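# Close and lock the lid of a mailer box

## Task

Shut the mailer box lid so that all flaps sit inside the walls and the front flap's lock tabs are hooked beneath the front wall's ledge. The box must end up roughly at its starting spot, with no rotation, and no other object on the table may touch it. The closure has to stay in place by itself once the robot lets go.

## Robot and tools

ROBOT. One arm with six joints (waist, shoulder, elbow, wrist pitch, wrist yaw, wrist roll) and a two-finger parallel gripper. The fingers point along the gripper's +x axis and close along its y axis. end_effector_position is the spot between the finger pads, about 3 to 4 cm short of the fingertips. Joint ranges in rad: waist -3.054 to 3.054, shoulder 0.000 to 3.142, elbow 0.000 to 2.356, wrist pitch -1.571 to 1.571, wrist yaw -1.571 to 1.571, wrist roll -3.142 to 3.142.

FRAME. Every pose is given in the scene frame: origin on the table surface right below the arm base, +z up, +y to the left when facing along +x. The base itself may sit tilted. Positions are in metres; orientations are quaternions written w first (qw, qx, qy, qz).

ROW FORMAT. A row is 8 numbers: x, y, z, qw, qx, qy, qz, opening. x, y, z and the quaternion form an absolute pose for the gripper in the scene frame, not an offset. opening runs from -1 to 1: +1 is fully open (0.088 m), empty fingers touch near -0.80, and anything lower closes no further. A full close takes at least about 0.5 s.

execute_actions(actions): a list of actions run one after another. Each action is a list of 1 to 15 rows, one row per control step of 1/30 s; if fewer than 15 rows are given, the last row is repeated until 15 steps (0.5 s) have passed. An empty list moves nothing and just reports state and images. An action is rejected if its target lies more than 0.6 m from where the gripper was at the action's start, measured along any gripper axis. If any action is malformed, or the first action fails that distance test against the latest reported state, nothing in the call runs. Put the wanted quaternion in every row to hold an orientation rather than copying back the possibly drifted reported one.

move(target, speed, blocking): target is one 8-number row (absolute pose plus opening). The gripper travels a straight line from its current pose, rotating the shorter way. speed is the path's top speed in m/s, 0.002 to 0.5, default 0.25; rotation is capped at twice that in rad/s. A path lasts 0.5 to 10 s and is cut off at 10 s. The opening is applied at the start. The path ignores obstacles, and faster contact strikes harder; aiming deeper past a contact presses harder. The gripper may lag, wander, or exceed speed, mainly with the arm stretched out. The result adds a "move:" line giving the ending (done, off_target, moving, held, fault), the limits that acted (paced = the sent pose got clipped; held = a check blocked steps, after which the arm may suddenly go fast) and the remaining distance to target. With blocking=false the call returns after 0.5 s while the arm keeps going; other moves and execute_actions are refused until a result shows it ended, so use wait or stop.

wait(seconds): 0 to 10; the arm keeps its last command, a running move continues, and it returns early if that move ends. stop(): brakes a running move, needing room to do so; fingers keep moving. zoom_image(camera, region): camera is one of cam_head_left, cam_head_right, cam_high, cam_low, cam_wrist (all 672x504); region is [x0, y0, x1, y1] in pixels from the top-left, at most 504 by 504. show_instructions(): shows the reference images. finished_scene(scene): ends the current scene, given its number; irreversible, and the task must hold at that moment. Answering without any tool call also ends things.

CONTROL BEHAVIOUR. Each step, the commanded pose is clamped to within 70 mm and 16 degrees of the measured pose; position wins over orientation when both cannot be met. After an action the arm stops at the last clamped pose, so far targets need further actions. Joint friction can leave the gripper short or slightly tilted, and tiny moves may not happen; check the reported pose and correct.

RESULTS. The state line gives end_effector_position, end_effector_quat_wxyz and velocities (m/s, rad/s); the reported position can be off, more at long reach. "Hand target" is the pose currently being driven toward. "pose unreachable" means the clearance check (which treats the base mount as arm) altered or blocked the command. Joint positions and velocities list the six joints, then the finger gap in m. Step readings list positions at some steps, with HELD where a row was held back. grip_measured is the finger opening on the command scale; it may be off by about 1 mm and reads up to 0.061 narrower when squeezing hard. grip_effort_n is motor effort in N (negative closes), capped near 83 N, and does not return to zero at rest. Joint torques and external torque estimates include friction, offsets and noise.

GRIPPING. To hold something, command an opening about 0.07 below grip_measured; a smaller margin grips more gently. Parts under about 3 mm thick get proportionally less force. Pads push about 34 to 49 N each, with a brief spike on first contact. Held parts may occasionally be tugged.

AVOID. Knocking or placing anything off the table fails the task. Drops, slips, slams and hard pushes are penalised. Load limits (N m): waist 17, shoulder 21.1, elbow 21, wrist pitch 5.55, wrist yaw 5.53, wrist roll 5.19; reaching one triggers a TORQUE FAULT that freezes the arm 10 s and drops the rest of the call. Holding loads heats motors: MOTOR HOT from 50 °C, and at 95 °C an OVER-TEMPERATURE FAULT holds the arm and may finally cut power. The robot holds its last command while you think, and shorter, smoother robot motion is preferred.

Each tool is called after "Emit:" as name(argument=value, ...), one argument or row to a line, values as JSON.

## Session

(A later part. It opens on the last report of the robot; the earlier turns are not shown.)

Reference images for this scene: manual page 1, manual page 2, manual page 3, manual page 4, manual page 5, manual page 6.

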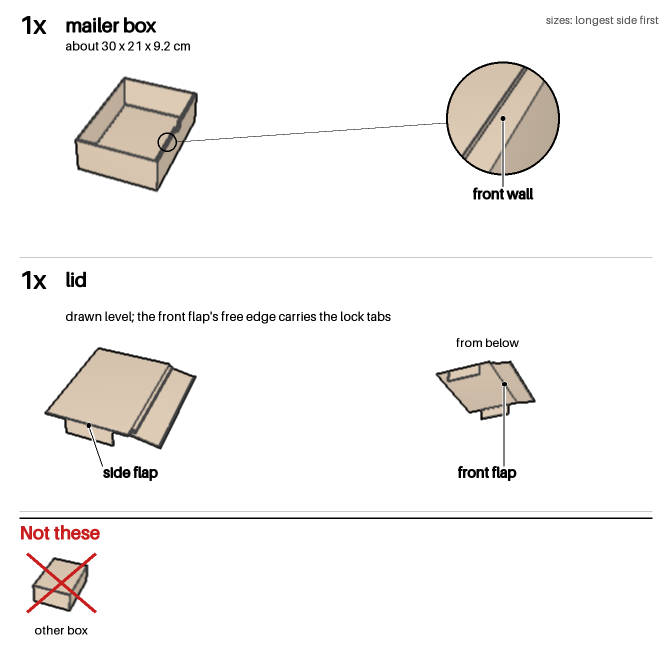

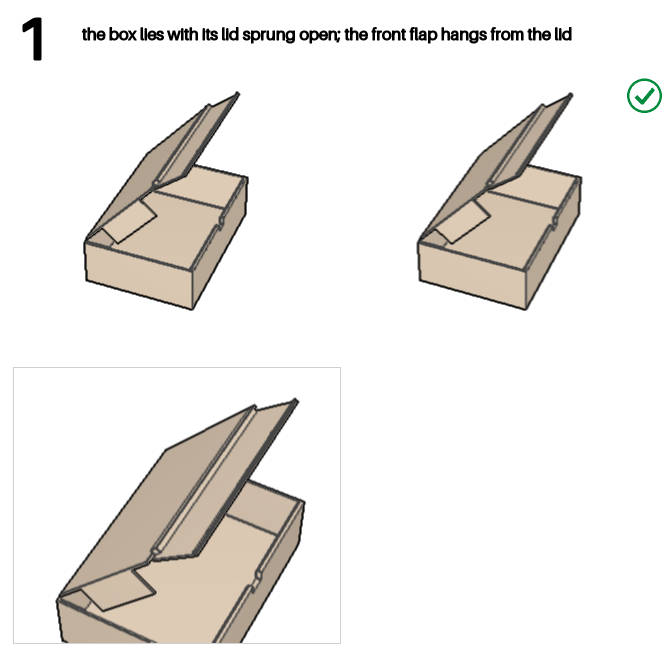

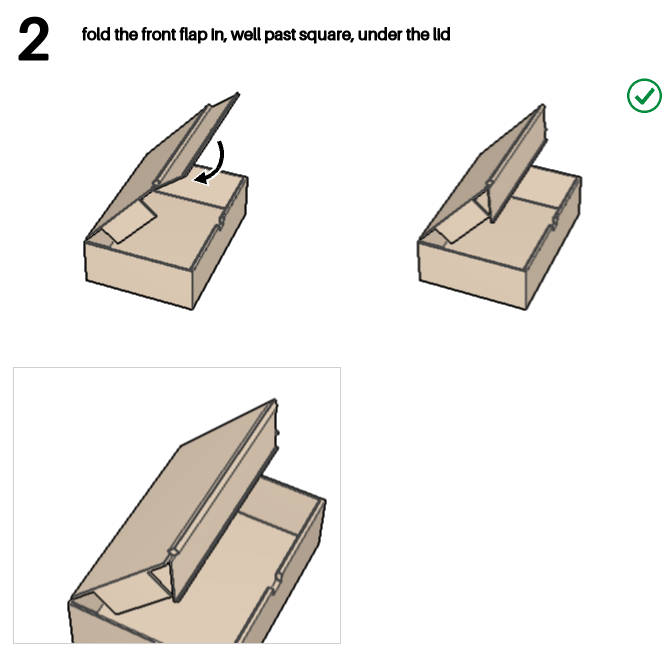

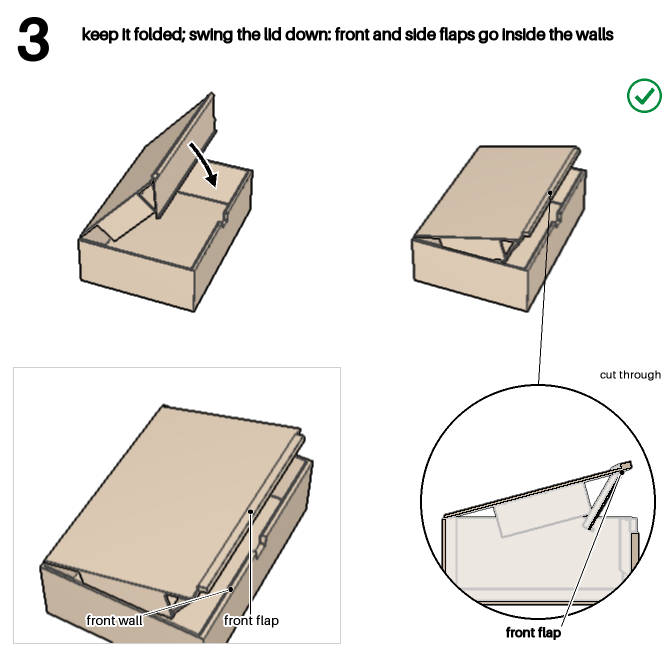

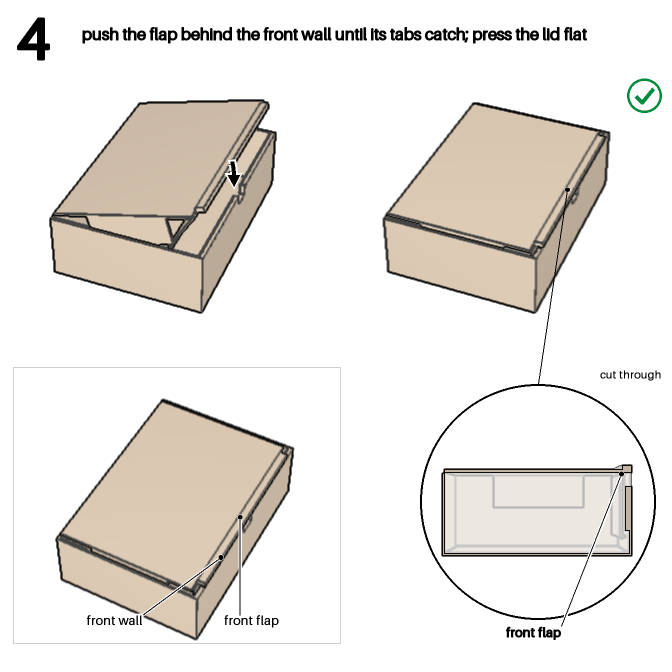

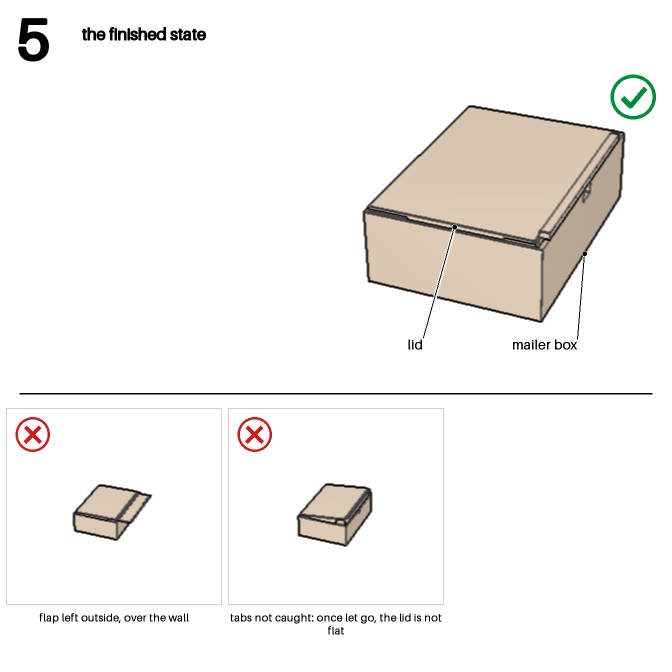

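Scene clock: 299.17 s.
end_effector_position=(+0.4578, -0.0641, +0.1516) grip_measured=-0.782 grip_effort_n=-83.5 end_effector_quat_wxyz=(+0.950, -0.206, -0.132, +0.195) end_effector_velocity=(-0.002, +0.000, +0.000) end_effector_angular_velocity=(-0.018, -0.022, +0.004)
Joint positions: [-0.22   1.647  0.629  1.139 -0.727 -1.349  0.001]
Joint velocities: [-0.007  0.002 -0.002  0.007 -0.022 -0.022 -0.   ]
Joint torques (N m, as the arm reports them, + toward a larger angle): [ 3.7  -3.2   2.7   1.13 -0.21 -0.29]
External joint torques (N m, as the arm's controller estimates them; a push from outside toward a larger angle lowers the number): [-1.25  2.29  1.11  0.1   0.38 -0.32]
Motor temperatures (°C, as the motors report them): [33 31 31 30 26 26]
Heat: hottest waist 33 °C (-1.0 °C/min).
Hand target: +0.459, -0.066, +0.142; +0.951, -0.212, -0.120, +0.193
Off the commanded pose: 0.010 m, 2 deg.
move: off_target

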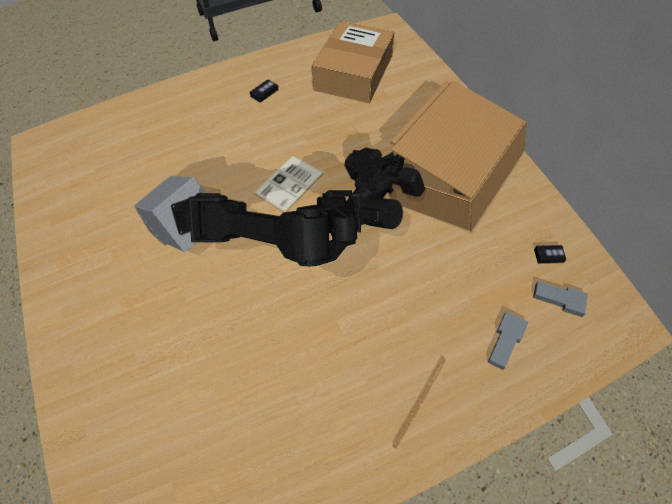

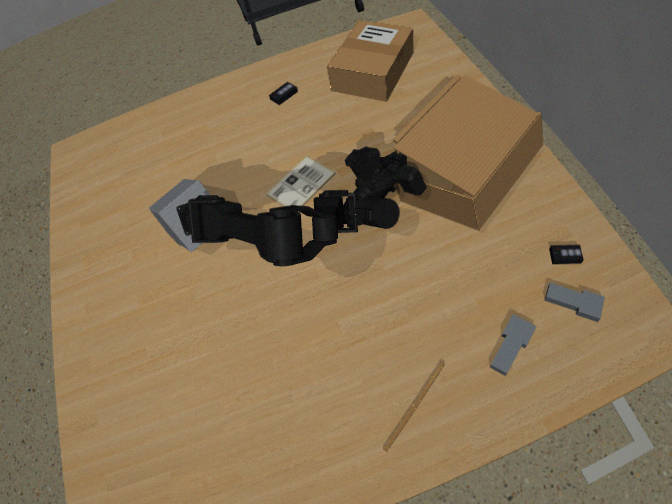

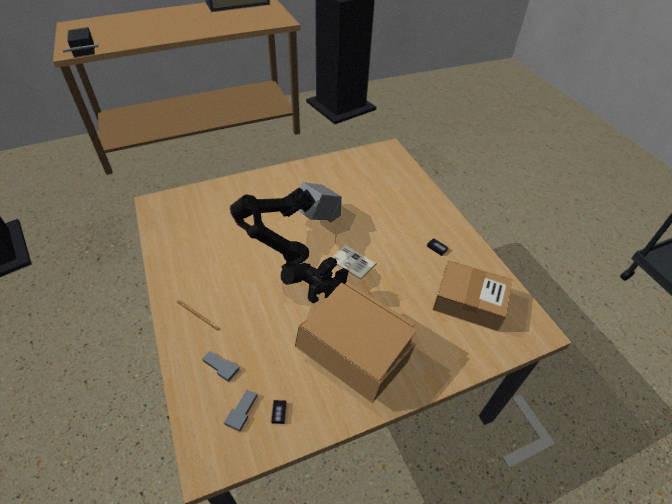

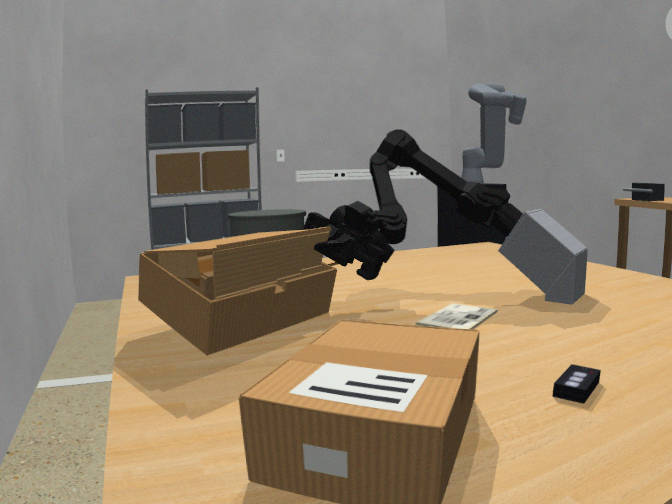

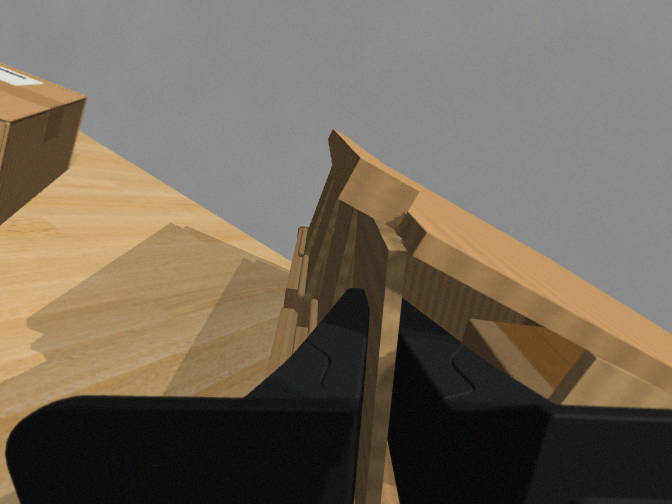

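Emit:
execute_actions(
  actions=[],
)

Emit:
zoom_image(
  camera="cam_low",
  region=[130,150,410,370],
)

Scene clock: 319.87 s.
end_effector_position=(+0.4577, -0.0640, +0.1515) grip_measured=-0.782 grip_effort_n=-83.5 end_effector_quat_wxyz=(+0.950, -0.207, -0.132, +0.195) end_effector_velocity=(-0.001, +0.001, -0.003) end_effector_angular_velocity=(+0.008, +0.019, +0.004)
Joint positions: [-0.22   1.648  0.629  1.141 -0.728 -1.35   0.001]
Joint velocities: [-0.002  0.002 -0.002 -0.007  0.007  0.007 -0.   ]
Joint torques (N m, as the arm reports them, + toward a larger angle): [ 3.67 -3.11  2.68  1.15 -0.23 -0.31]
External joint torques (N m, as the arm's controller estimates them; a push from outside toward a larger angle lowers the number): [-1.27  2.33  1.09  0.12  0.35 -0.34]
Motor temperatures (°C, as the motors report them): [33 31 30 30 25 26]
Heat: hottest waist 33 °C (-1.0 °C/min).
Hand target: +0.459, -0.066, +0.142; +0.950, -0.212, -0.120, +0.193
Off the commanded pose: 0.010 m, 2 deg.

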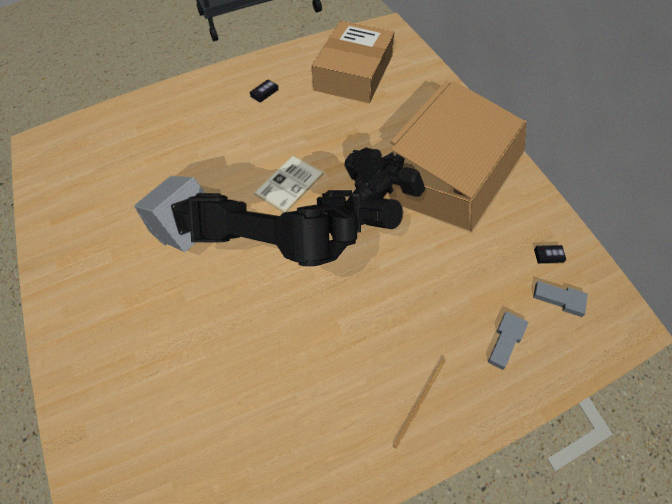

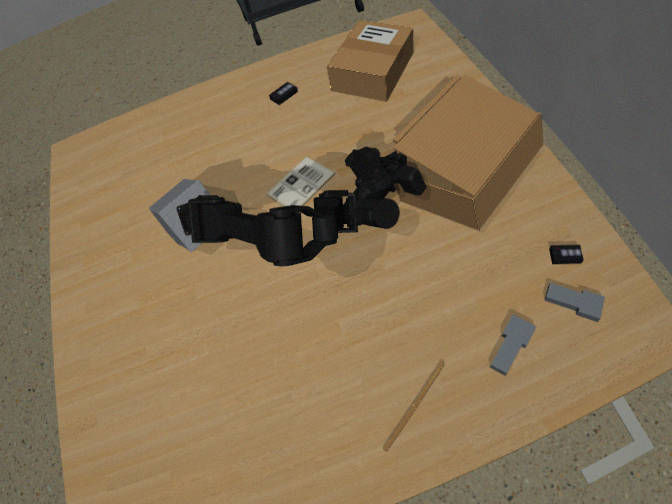

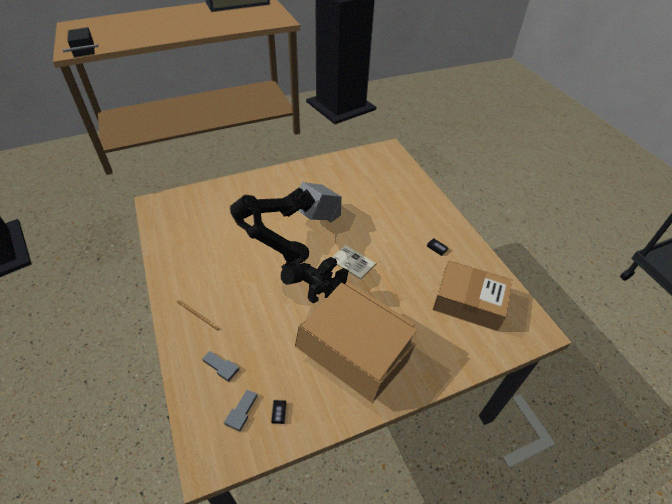

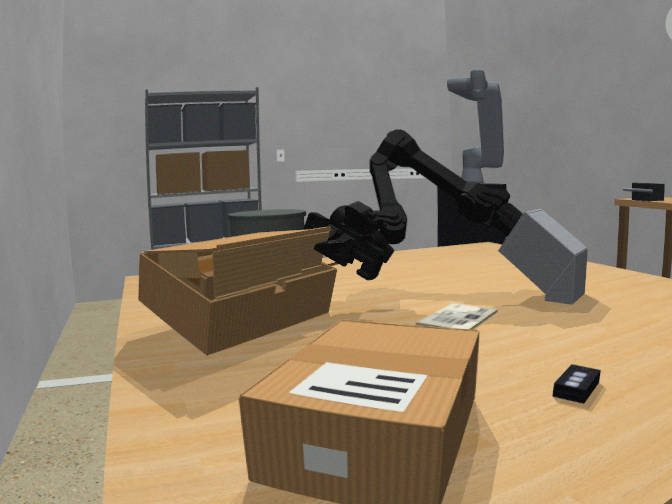

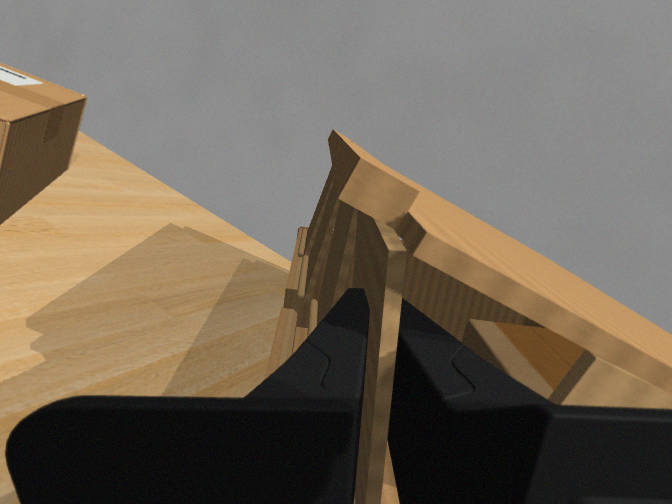

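Region (130, 150, 410, 370) of cam_low's 672x504 image, scaled by 1.800, with more detail than that image has; it fills the top 396 rows of this view, and the rest is white.

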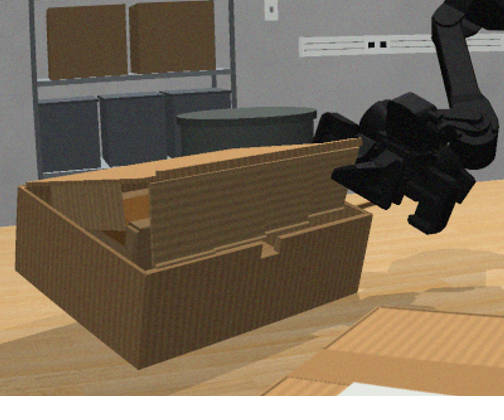

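Emit:
execute_actions(
  actions=[
    [[0.452,-0.052,0.162,0.95,-0.212,-0.12,0.193,-1]],
    [[0.442,-0.03,0.162,0.95,-0.212,-0.12,0.193,-1]],
    [[0.442,-0.03,0.16,0.95,-0.212,-0.12,0.193,-1]],
    [[0.455,-0.058,0.138,0.95,-0.212,-0.12,0.193,-1]],
    [[0.455,-0.058,0.138,0.95,-0.212,-0.12,0.193,-1]],
  ],
)

Emit:
zoom_image(
  camera="cam_low",
  region=[130,150,410,370],
)

Scene clock: 338.03 s.
end_effector_position=(+0.4536, -0.0547, +0.1506) grip_measured=-0.782 grip_effort_n=-83.5 end_effector_quat_wxyz=(+0.948, -0.210, -0.139, +0.195) end_effector_velocity=(-0.001, +0.001, -0.000) end_effector_angular_velocity=(-0.004, -0.002, +0.007)
Joint positions: [-0.209  1.679  0.608  1.198 -0.728 -1.358  0.001]
Joint velocities: [-0.002 -0.002 -0.002 -0.007 -0.007 -0.007 -0.   ]
Joint torques (N m, as the arm reports them, + toward a larger angle): [ 3.16 -3.17  2.62  0.68 -0.03 -0.03]
External joint torques (N m, as the arm's controller estimates them; a push from outside toward a larger angle lowers the number): [-1.84  2.18  1.23 -0.34  0.55 -0.06]
External joint torques at the end of the 1st action: [ 0.47 -0.24 -0.21  0.19  0.18 -0.23]
External joint torques at the end of the 2nd action: [ 0.27  1.7  -0.33  0.19  0.17 -0.2 ]
External joint torques at the end of the 3rd action: [ 0.    1.62 -0.21  0.18  0.01 -0.15]
External joint torques at the end of the 4th action: [-1.69  2.19  1.14 -0.37  0.51 -0.08]
Motor temperatures (°C, as the motors report them): [32 30 30 30 25 26]
Heat: hottest waist 32 °C (-1.0 °C/min).
Hand target: +0.455, -0.058, +0.138; +0.950, -0.212, -0.120, +0.193
Off the commanded pose: 0.013 m, 2 deg.
Step readings (end_effector_position; steps 1 to 15: 1st action; 16 to 30: 2nd action; 31 to 45: 3rd action; 46 to 60: 4th action; 61 to 75: 5th action):
0: (+0.4577, -0.0640, +0.1515)
1: (+0.4575, -0.0634, +0.1517)
2: (+0.4573, -0.0618, +0.1525)
4: (+0.4552, -0.0565, +0.1540)
8: (+0.4532, -0.0518, +0.1581)
15: (+0.4526, -0.0508, +0.1598)
16: (+0.4521, -0.0506, +0.1603)
17: (+0.4509, -0.0490, +0.1619)
19: (+0.4474, -0.0425, +0.1643)
23: (+0.4439, -0.0346, +0.1645)
30: (+0.4436, -0.0338, +0.1646)
31: (+0.4435, -0.0335, +0.1644)
32: (+0.4436, -0.0334, +0.1643)
34: (+0.4436, -0.0331, +0.1640)
38: (+0.4436, -0.0328, +0.1637)
45: (+0.4436, -0.0327, +0.1637)
46: (+0.4438, -0.0337, +0.1632)
47: (+0.4446, -0.0368, +0.1590)
49: (+0.4481, -0.0469, +0.1507)
53: (+0.4526, -0.0533, +0.1509)
60: (+0.4534, -0.0545, +0.1506)
61: (+0.4535, -0.0546, +0.1506)
62: (+0.4535, -0.0545, +0.1506)
64: (+0.4536, -0.0547, +0.1506)
68: (+0.4536, -0.0547, +0.1506)
75: end_effector_position above

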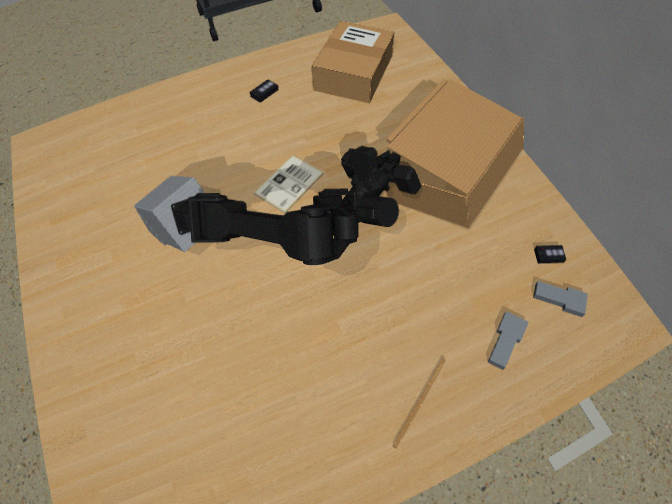

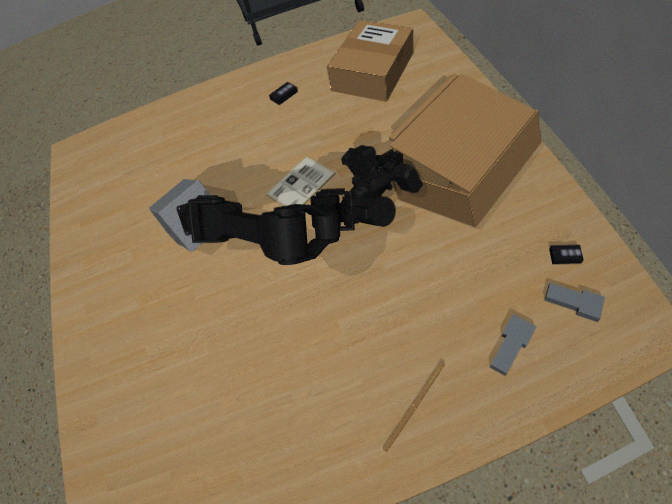

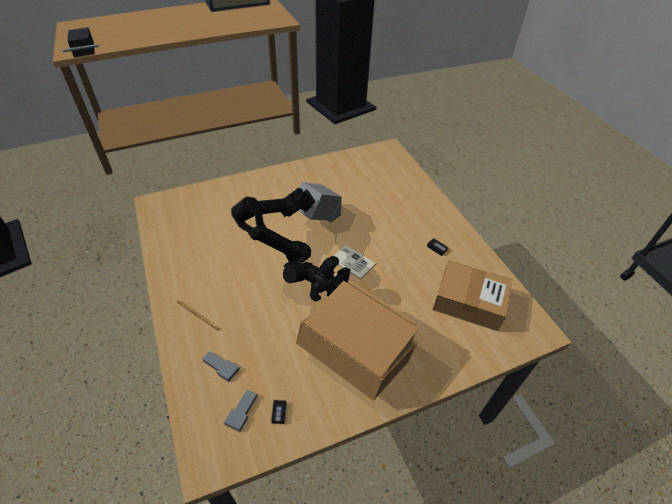

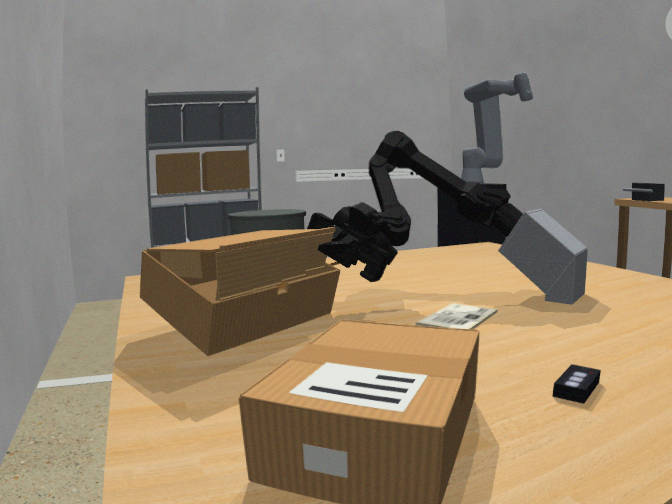

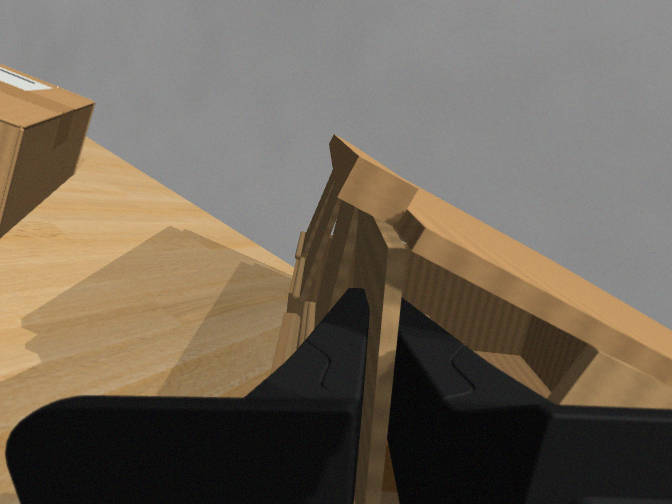

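Region (130, 150, 410, 370) of cam_low's 672x504 image, scaled by 1.800, with more detail than that image has; it fills the top 396 rows of this view, and the rest is white.

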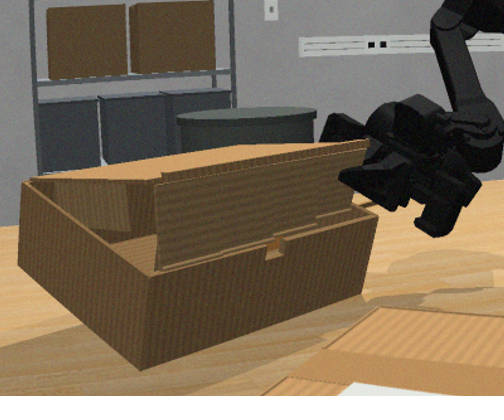

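Emit:
execute_actions(
  actions=[
    [[0.454,-0.056,0.148,0.95,-0.212,-0.12,0.193,-0.72]],
    [[0.447,-0.059,0.145,0.95,-0.212,-0.12,0.193,-0.72]],
    [[0.440,-0.063,0.143,0.95,-0.212,-0.12,0.193,-0.72]],
    [[0.440,-0.063,0.143,0.95,-0.212,-0.12,0.193,-1]],
  ],
)

Emit:
zoom_image(
  camera="cam_low",
  region=[130,150,410,370],
)

Scene clock: 344.83 s.
end_effector_position=(+0.4416, -0.0591, +0.1497) grip_measured=-0.790 grip_effort_n=-83.5 end_effector_quat_wxyz=(+0.948, -0.210, -0.133, +0.196) end_effector_velocity=(-0.000, +0.001, -0.001) end_effector_angular_velocity=(-0.018, -0.001, -0.002)
Joint positions: [-0.231  1.638  0.562  1.196 -0.74  -1.358  0.   ]
Joint velocities: [ 0.002 -0.002 -0.002 -0.007  0.007 -0.022 -0.   ]
Joint torques (N m, as the arm reports them, + toward a larger angle): [ 3.37 -4.72  0.82  1.01 -0.26  0.07]
External joint torques (N m, as the arm's controller estimates them; a push from outside toward a larger angle lowers the number): [-1.38  0.53 -0.5  -0.02  0.32  0.04]
External joint torques at the end of the 1st action: [-0.36  0.26 -0.12 -0.25  0.44 -0.27]
External joint torques at the end of the 2nd action: [-1.23  0.53 -0.56  0.04  0.11 -0.13]
External joint torques at the end of the 3rd action: [-1.31  0.34 -0.63 -0.03  0.23  0.  ]
Motor temperatures (°C, as the motors report them): [32 30 30 30 25 26]
Heat: hottest waist 32 °C (-1.0 °C/min).
Hand target: +0.440, -0.063, +0.143; +0.950, -0.212, -0.120, +0.193
Off the commanded pose: 0.008 m, 2 deg.
Step readings (end_effector_position; steps 1 to 15: 1st action; 16 to 30: 2nd action; 31 to 45: 3rd action; 46 to 60: 4th action):
0: (+0.4536, -0.0547, +0.1506)
1: (+0.4536, -0.0543, +0.1505)
2: (+0.4537, -0.0538, +0.1506)
4: (+0.4542, -0.0535, +0.1508)
8: (+0.4544, -0.0534, +0.1512)
15: (+0.4547, -0.0539, +0.1513)
16: (+0.4541, -0.0538, +0.1508)
17: (+0.4533, -0.0540, +0.1508)
19: (+0.4514, -0.0545, +0.1506)
23: (+0.4499, -0.0552, +0.1504)
30: (+0.4492, -0.0556, +0.1504)
31: (+0.4485, -0.0558, +0.1505)
32: (+0.4471, -0.0565, +0.1502)
34: (+0.4447, -0.0576, +0.1499)
38: (+0.4431, -0.0589, +0.1499)
45: (+0.4423, -0.0592, +0.1497)
46: (+0.4423, -0.0592, +0.1499)
47: (+0.4421, -0.0591, +0.1499)
49: (+0.4417, -0.0591, +0.1497)
53: (+0.4416, -0.0591, +0.1497)
60: end_effector_position above

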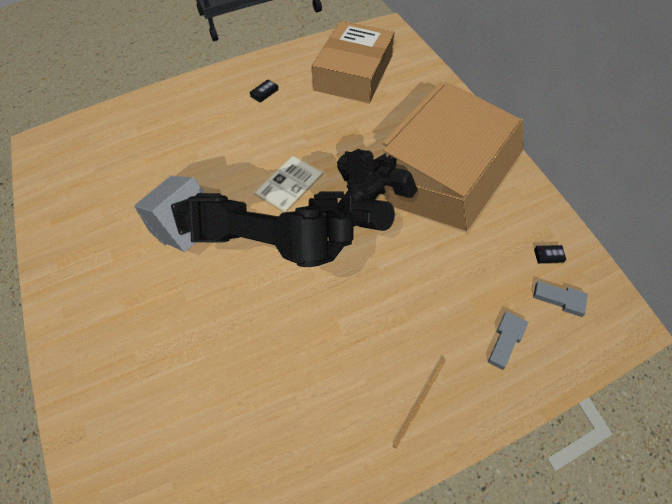

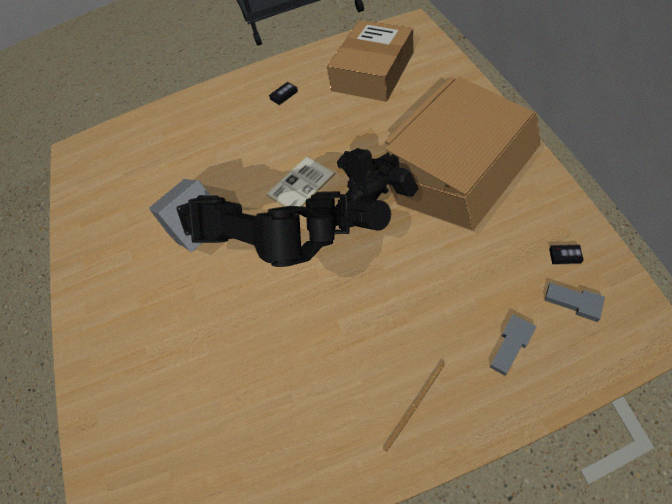

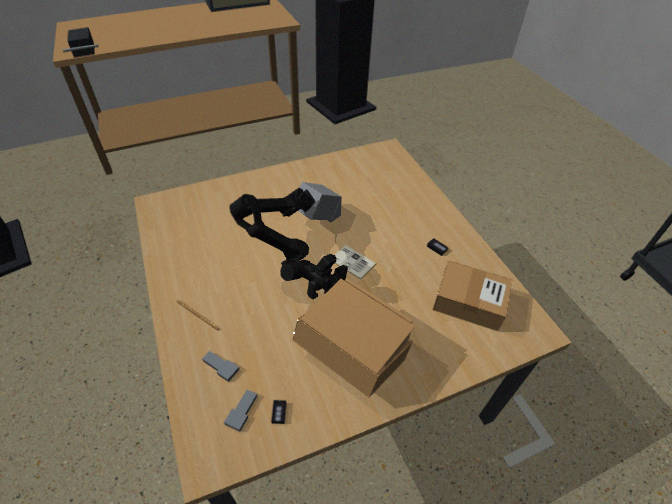

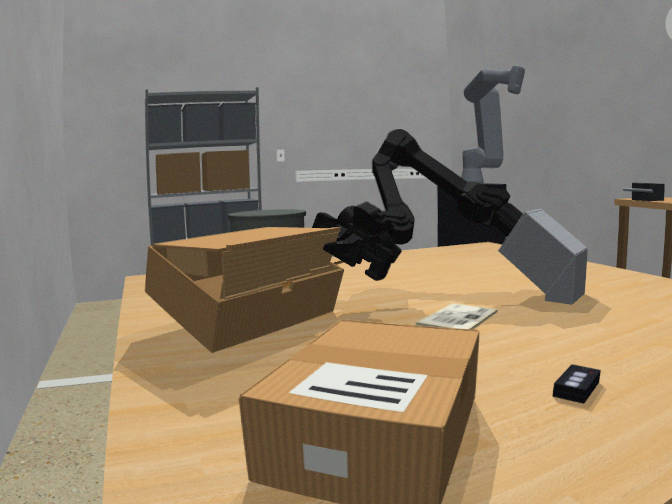

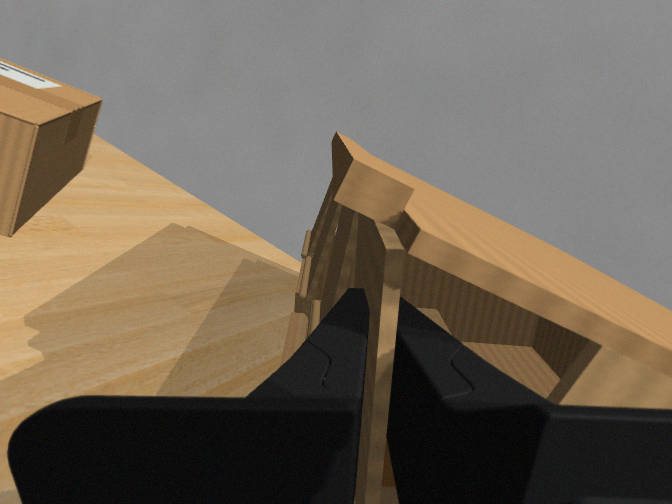

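Region (130, 150, 410, 370) of cam_low's 672x504 image, scaled by 1.800, with more detail than that image has; it fills the top 396 rows of this view, and the rest is white.

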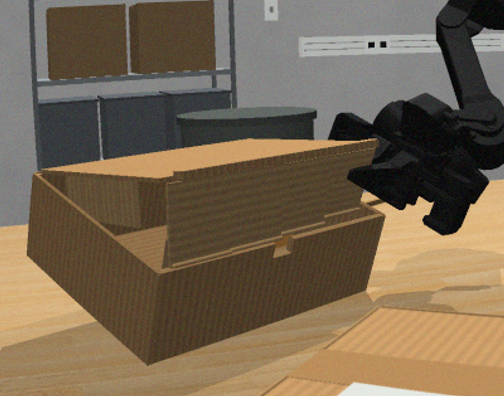

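Emit:
execute_actions(
  actions=[
    [[0.445,-0.065,0.17,0.969,-0.094,-0.096,0.206,-1]],
    [[0.45,-0.065,0.172,0.969,-0.094,-0.096,0.206,-1]],
    [[0.432,-0.025,0.172,0.969,-0.094,-0.096,0.206,-1]],
    [[0.432,-0.025,0.172,0.969,-0.094,-0.096,0.206,-1]],
  ],
)

Emit:
zoom_image(
  camera="cam_low",
  region=[130,150,410,370],
)

Scene clock: 366.40 s.
end_effector_position=(+0.4337, -0.0290, +0.1750) grip_measured=-0.790 grip_effort_n=-83.5 end_effector_quat_wxyz=(+0.970, -0.096, -0.101, +0.202) end_effector_velocity=(-0.001, +0.001, -0.001) end_effector_angular_velocity=(+0.009, +0.004, +0.010)
Joint positions: [-0.085  1.629  0.481  1.265 -0.573 -1.133  0.   ]
Joint velocities: [-0.002 -0.002 -0.002 -0.007 -0.007  0.007 -0.   ]
Joint torques (N m, as the arm reports them, + toward a larger angle): [ 5.23 -3.02  1.16  1.16 -0.42 -0.03]
External joint torques (N m, as the arm's controller estimates them; a push from outside toward a larger angle lowers the number): [ 0.43  1.58 -0.37  0.1   0.17 -0.05]
External joint torques at the end of the 1st action: [ 0.34  0.29  0.42 -0.31  0.18  0.14]
External joint torques at the end of the 2nd action: [ 0.42  0.27  0.84 -0.28  0.15  0.14]
External joint torques at the end of the 3rd action: [ 0.34  1.65 -0.46  0.09  0.15 -0.13]
Motor temperatures (°C, as the motors report them): [32 31 29 30 25 26]
Heat: hottest waist 32 °C (-1.0 °C/min).
Hand target: +0.432, -0.025, +0.172; +0.969, -0.094, -0.096, +0.206
Off the commanded pose: 0.005 m, 1 deg.
Step readings (end_effector_position; steps 1 to 15: 1st action; 16 to 30: 2nd action; 31 to 45: 3rd action; 46 to 60: 4th action):
0: (+0.4416, -0.0591, +0.1497)
1: (+0.4420, -0.0598, +0.1511)
2: (+0.4424, -0.0600, +0.1526)
4: (+0.4435, -0.0624, +0.1596)
8: (+0.4445, -0.0649, +0.1671)
15: (+0.4445, -0.0638, +0.1687)
16: (+0.4449, -0.0637, +0.1686)
17: (+0.4456, -0.0634, +0.1689)
19: (+0.4469, -0.0634, +0.1697)
23: (+0.4484, -0.0638, +0.1707)
30: (+0.4488, -0.0636, +0.1708)
31: (+0.4481, -0.0627, +0.1707)
32: (+0.4467, -0.0596, +0.1732)
34: (+0.4413, -0.0476, +0.1759)
38: (+0.4340, -0.0308, +0.1748)
45: (+0.4341, -0.0299, +0.1752)
46: (+0.4340, -0.0297, +0.1751)
47: (+0.4340, -0.0295, +0.1751)
49: (+0.4337, -0.0292, +0.1749)
53: (+0.4337, -0.0291, +0.1749)
60: end_effector_position above

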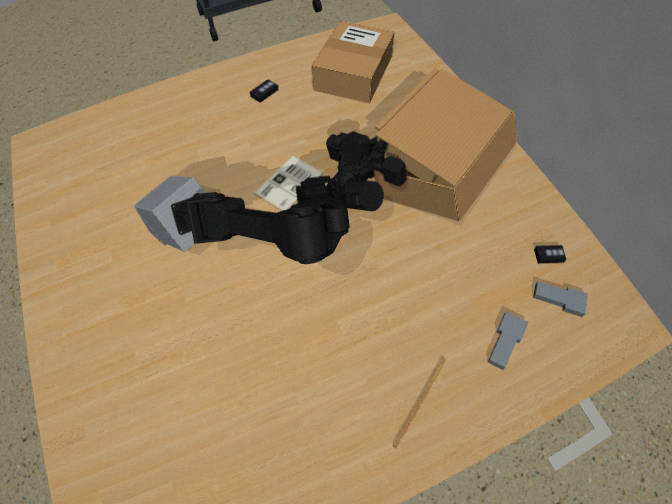

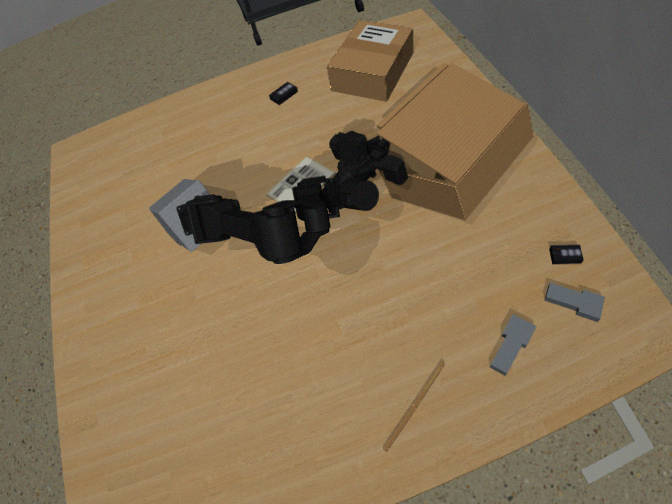

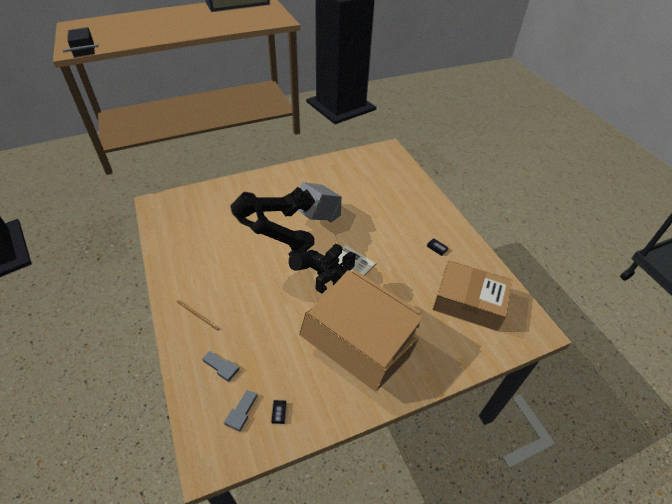

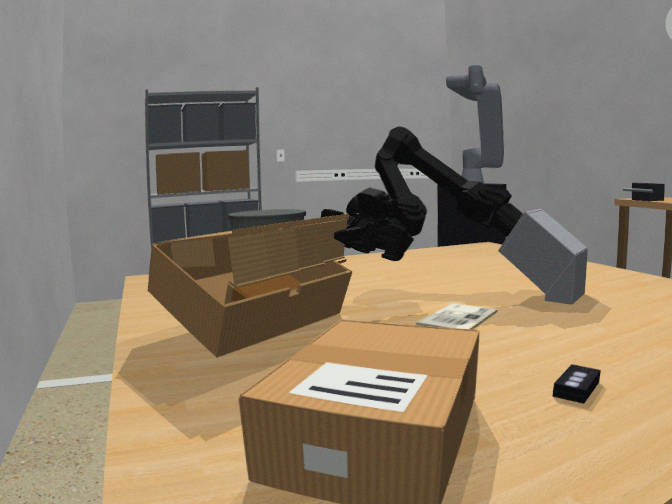

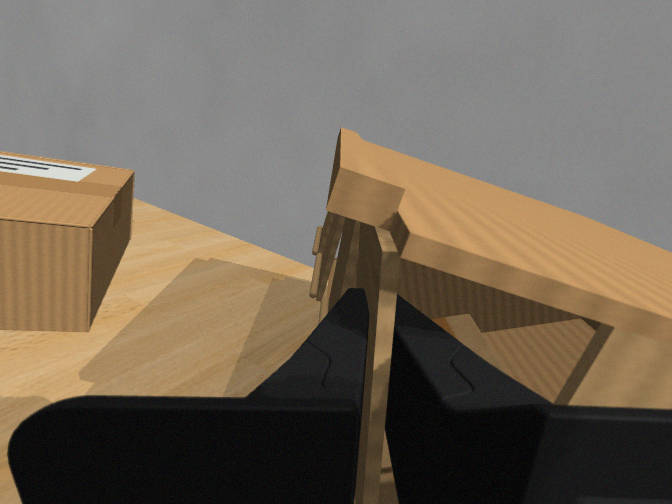

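Region (130, 150, 410, 370) of cam_low's 672x504 image, scaled by 1.800, with more detail than that image has; it fills the top 396 rows of this view, and the rest is white.

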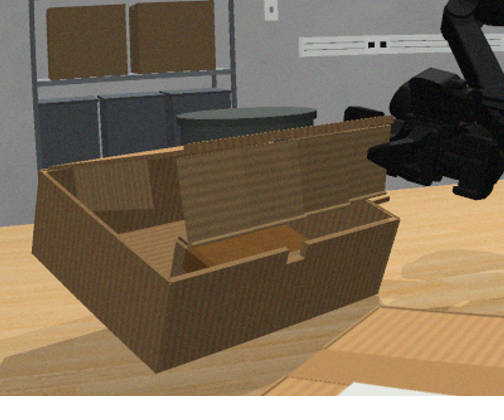

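Emit:
execute_actions(
  actions=[
    [[0.437,-0.037,0.17,0.969,-0.094,-0.096,0.206,-1]],
    [[0.443,-0.05,0.168,0.965,-0.13,-0.1,0.204,-1]],
    [[0.449,-0.063,0.166,0.96,-0.16,-0.11,0.2,-1]],
  ],
)

Emit:
zoom_image(
  camera="cam_low",
  region=[130,150,410,370],
)

Scene clock: 372.27 s.
end_effector_position=(+0.4473, -0.0584, +0.1634) grip_measured=-0.790 grip_effort_n=-83.5 end_effector_quat_wxyz=(+0.961, -0.153, -0.105, +0.205) end_effector_velocity=(-0.002, +0.000, +0.000) end_effector_angular_velocity=(-0.013, -0.012, +0.015)
Joint positions: [-0.177  1.574  0.57   1.098 -0.66  -1.251  0.   ]
Joint velocities: [-0.007 -0.007  0.002 -0.022 -0.022 -0.022 -0.   ]
Joint torques (N m, as the arm reports them, + toward a larger angle): [ 4.54 -5.32  3.    0.98 -0.82 -0.25]
External joint torques (N m, as the arm's controller estimates them; a push from outside toward a larger angle lowers the number): [-0.19 -0.2   1.24 -0.06 -0.23 -0.27]
External joint torques at the end of the 1st action: [-0.21  0.11  0.62 -0.31 -0.16  0.1 ]
External joint torques at the end of the 2nd action: [-0.04  0.03  0.77 -0.31 -0.17 -0.19]
Motor temperatures (°C, as the motors report them): [32 31 29 30 25 26]
Heat: hottest waist 32 °C (-1.0 °C/min).
Hand target: +0.449, -0.063, +0.166; +0.960, -0.160, -0.110, +0.200
Off the commanded pose: 0.006 m, 1 deg.
Step readings (end_effector_position; steps 1 to 15: 1st action; 16 to 30: 2nd action; 31 to 45: 3rd action):
0: (+0.4338, -0.0290, +0.1750)
1: (+0.4338, -0.0292, +0.1744)
2: (+0.4340, -0.0296, +0.1728)
4: (+0.4346, -0.0309, +0.1705)
8: (+0.4360, -0.0338, +0.1703)
15: (+0.4364, -0.0347, +0.1700)
16: (+0.4368, -0.0351, +0.1699)
17: (+0.4372, -0.0364, +0.1688)
19: (+0.4393, -0.0412, +0.1681)
23: (+0.4427, -0.0482, +0.1685)
30: (+0.4424, -0.0474, +0.1677)
31: (+0.4427, -0.0480, +0.1679)
32: (+0.4433, -0.0494, +0.1669)
34: (+0.4454, -0.0541, +0.1652)
38: (+0.4471, -0.0580, +0.1638)
45: end_effector_position above

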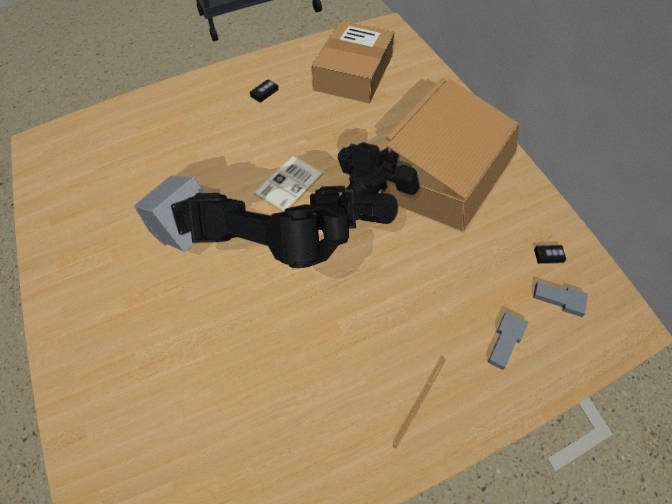

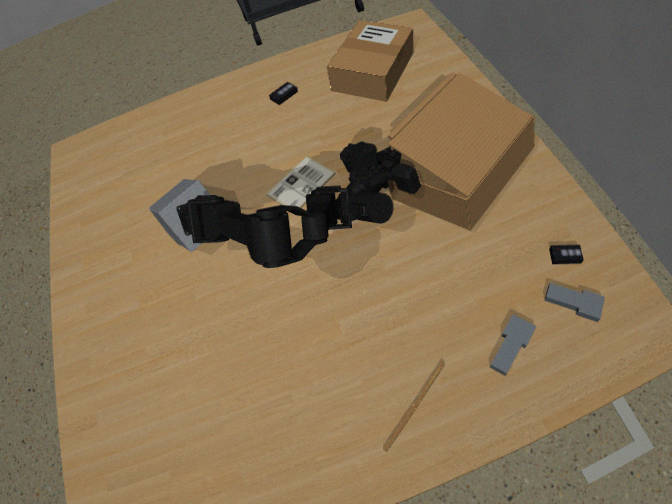

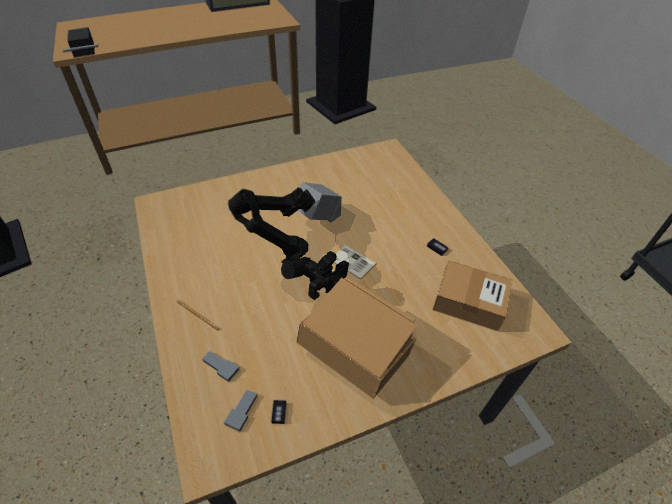

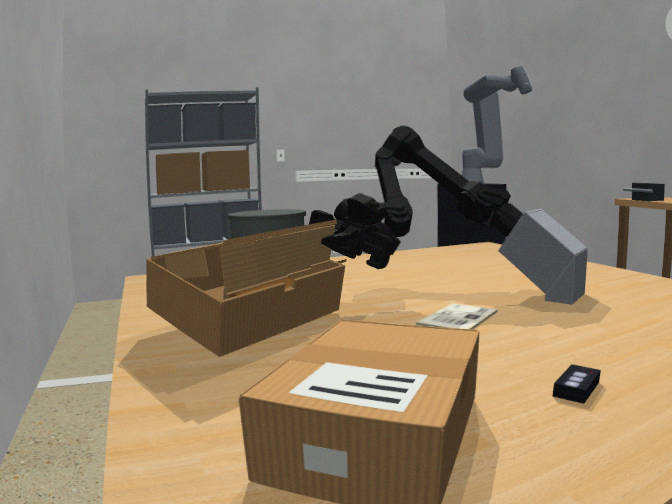

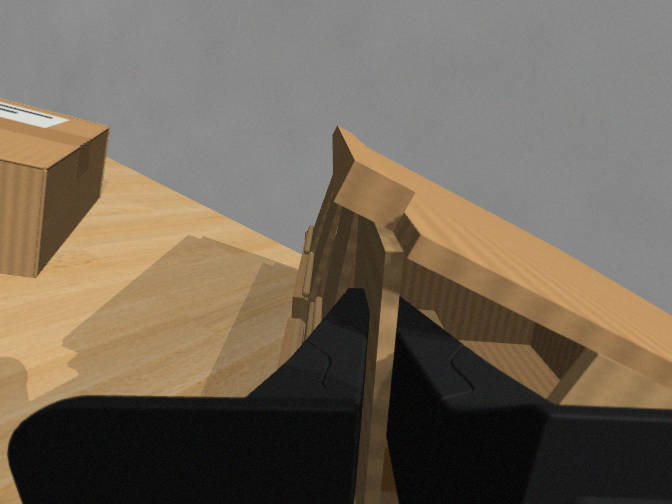

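Region (130, 150, 410, 370) of cam_low's 672x504 image, scaled by 1.800, with more detail than that image has; it fills the top 396 rows of this view, and the rest is white.

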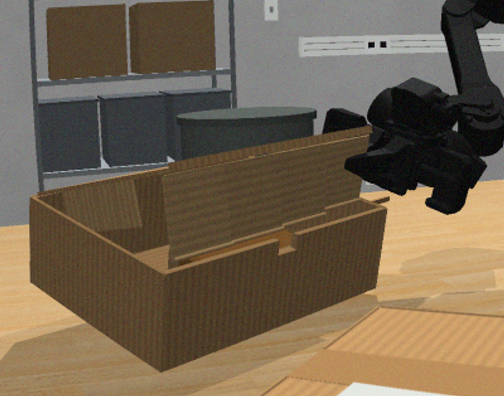

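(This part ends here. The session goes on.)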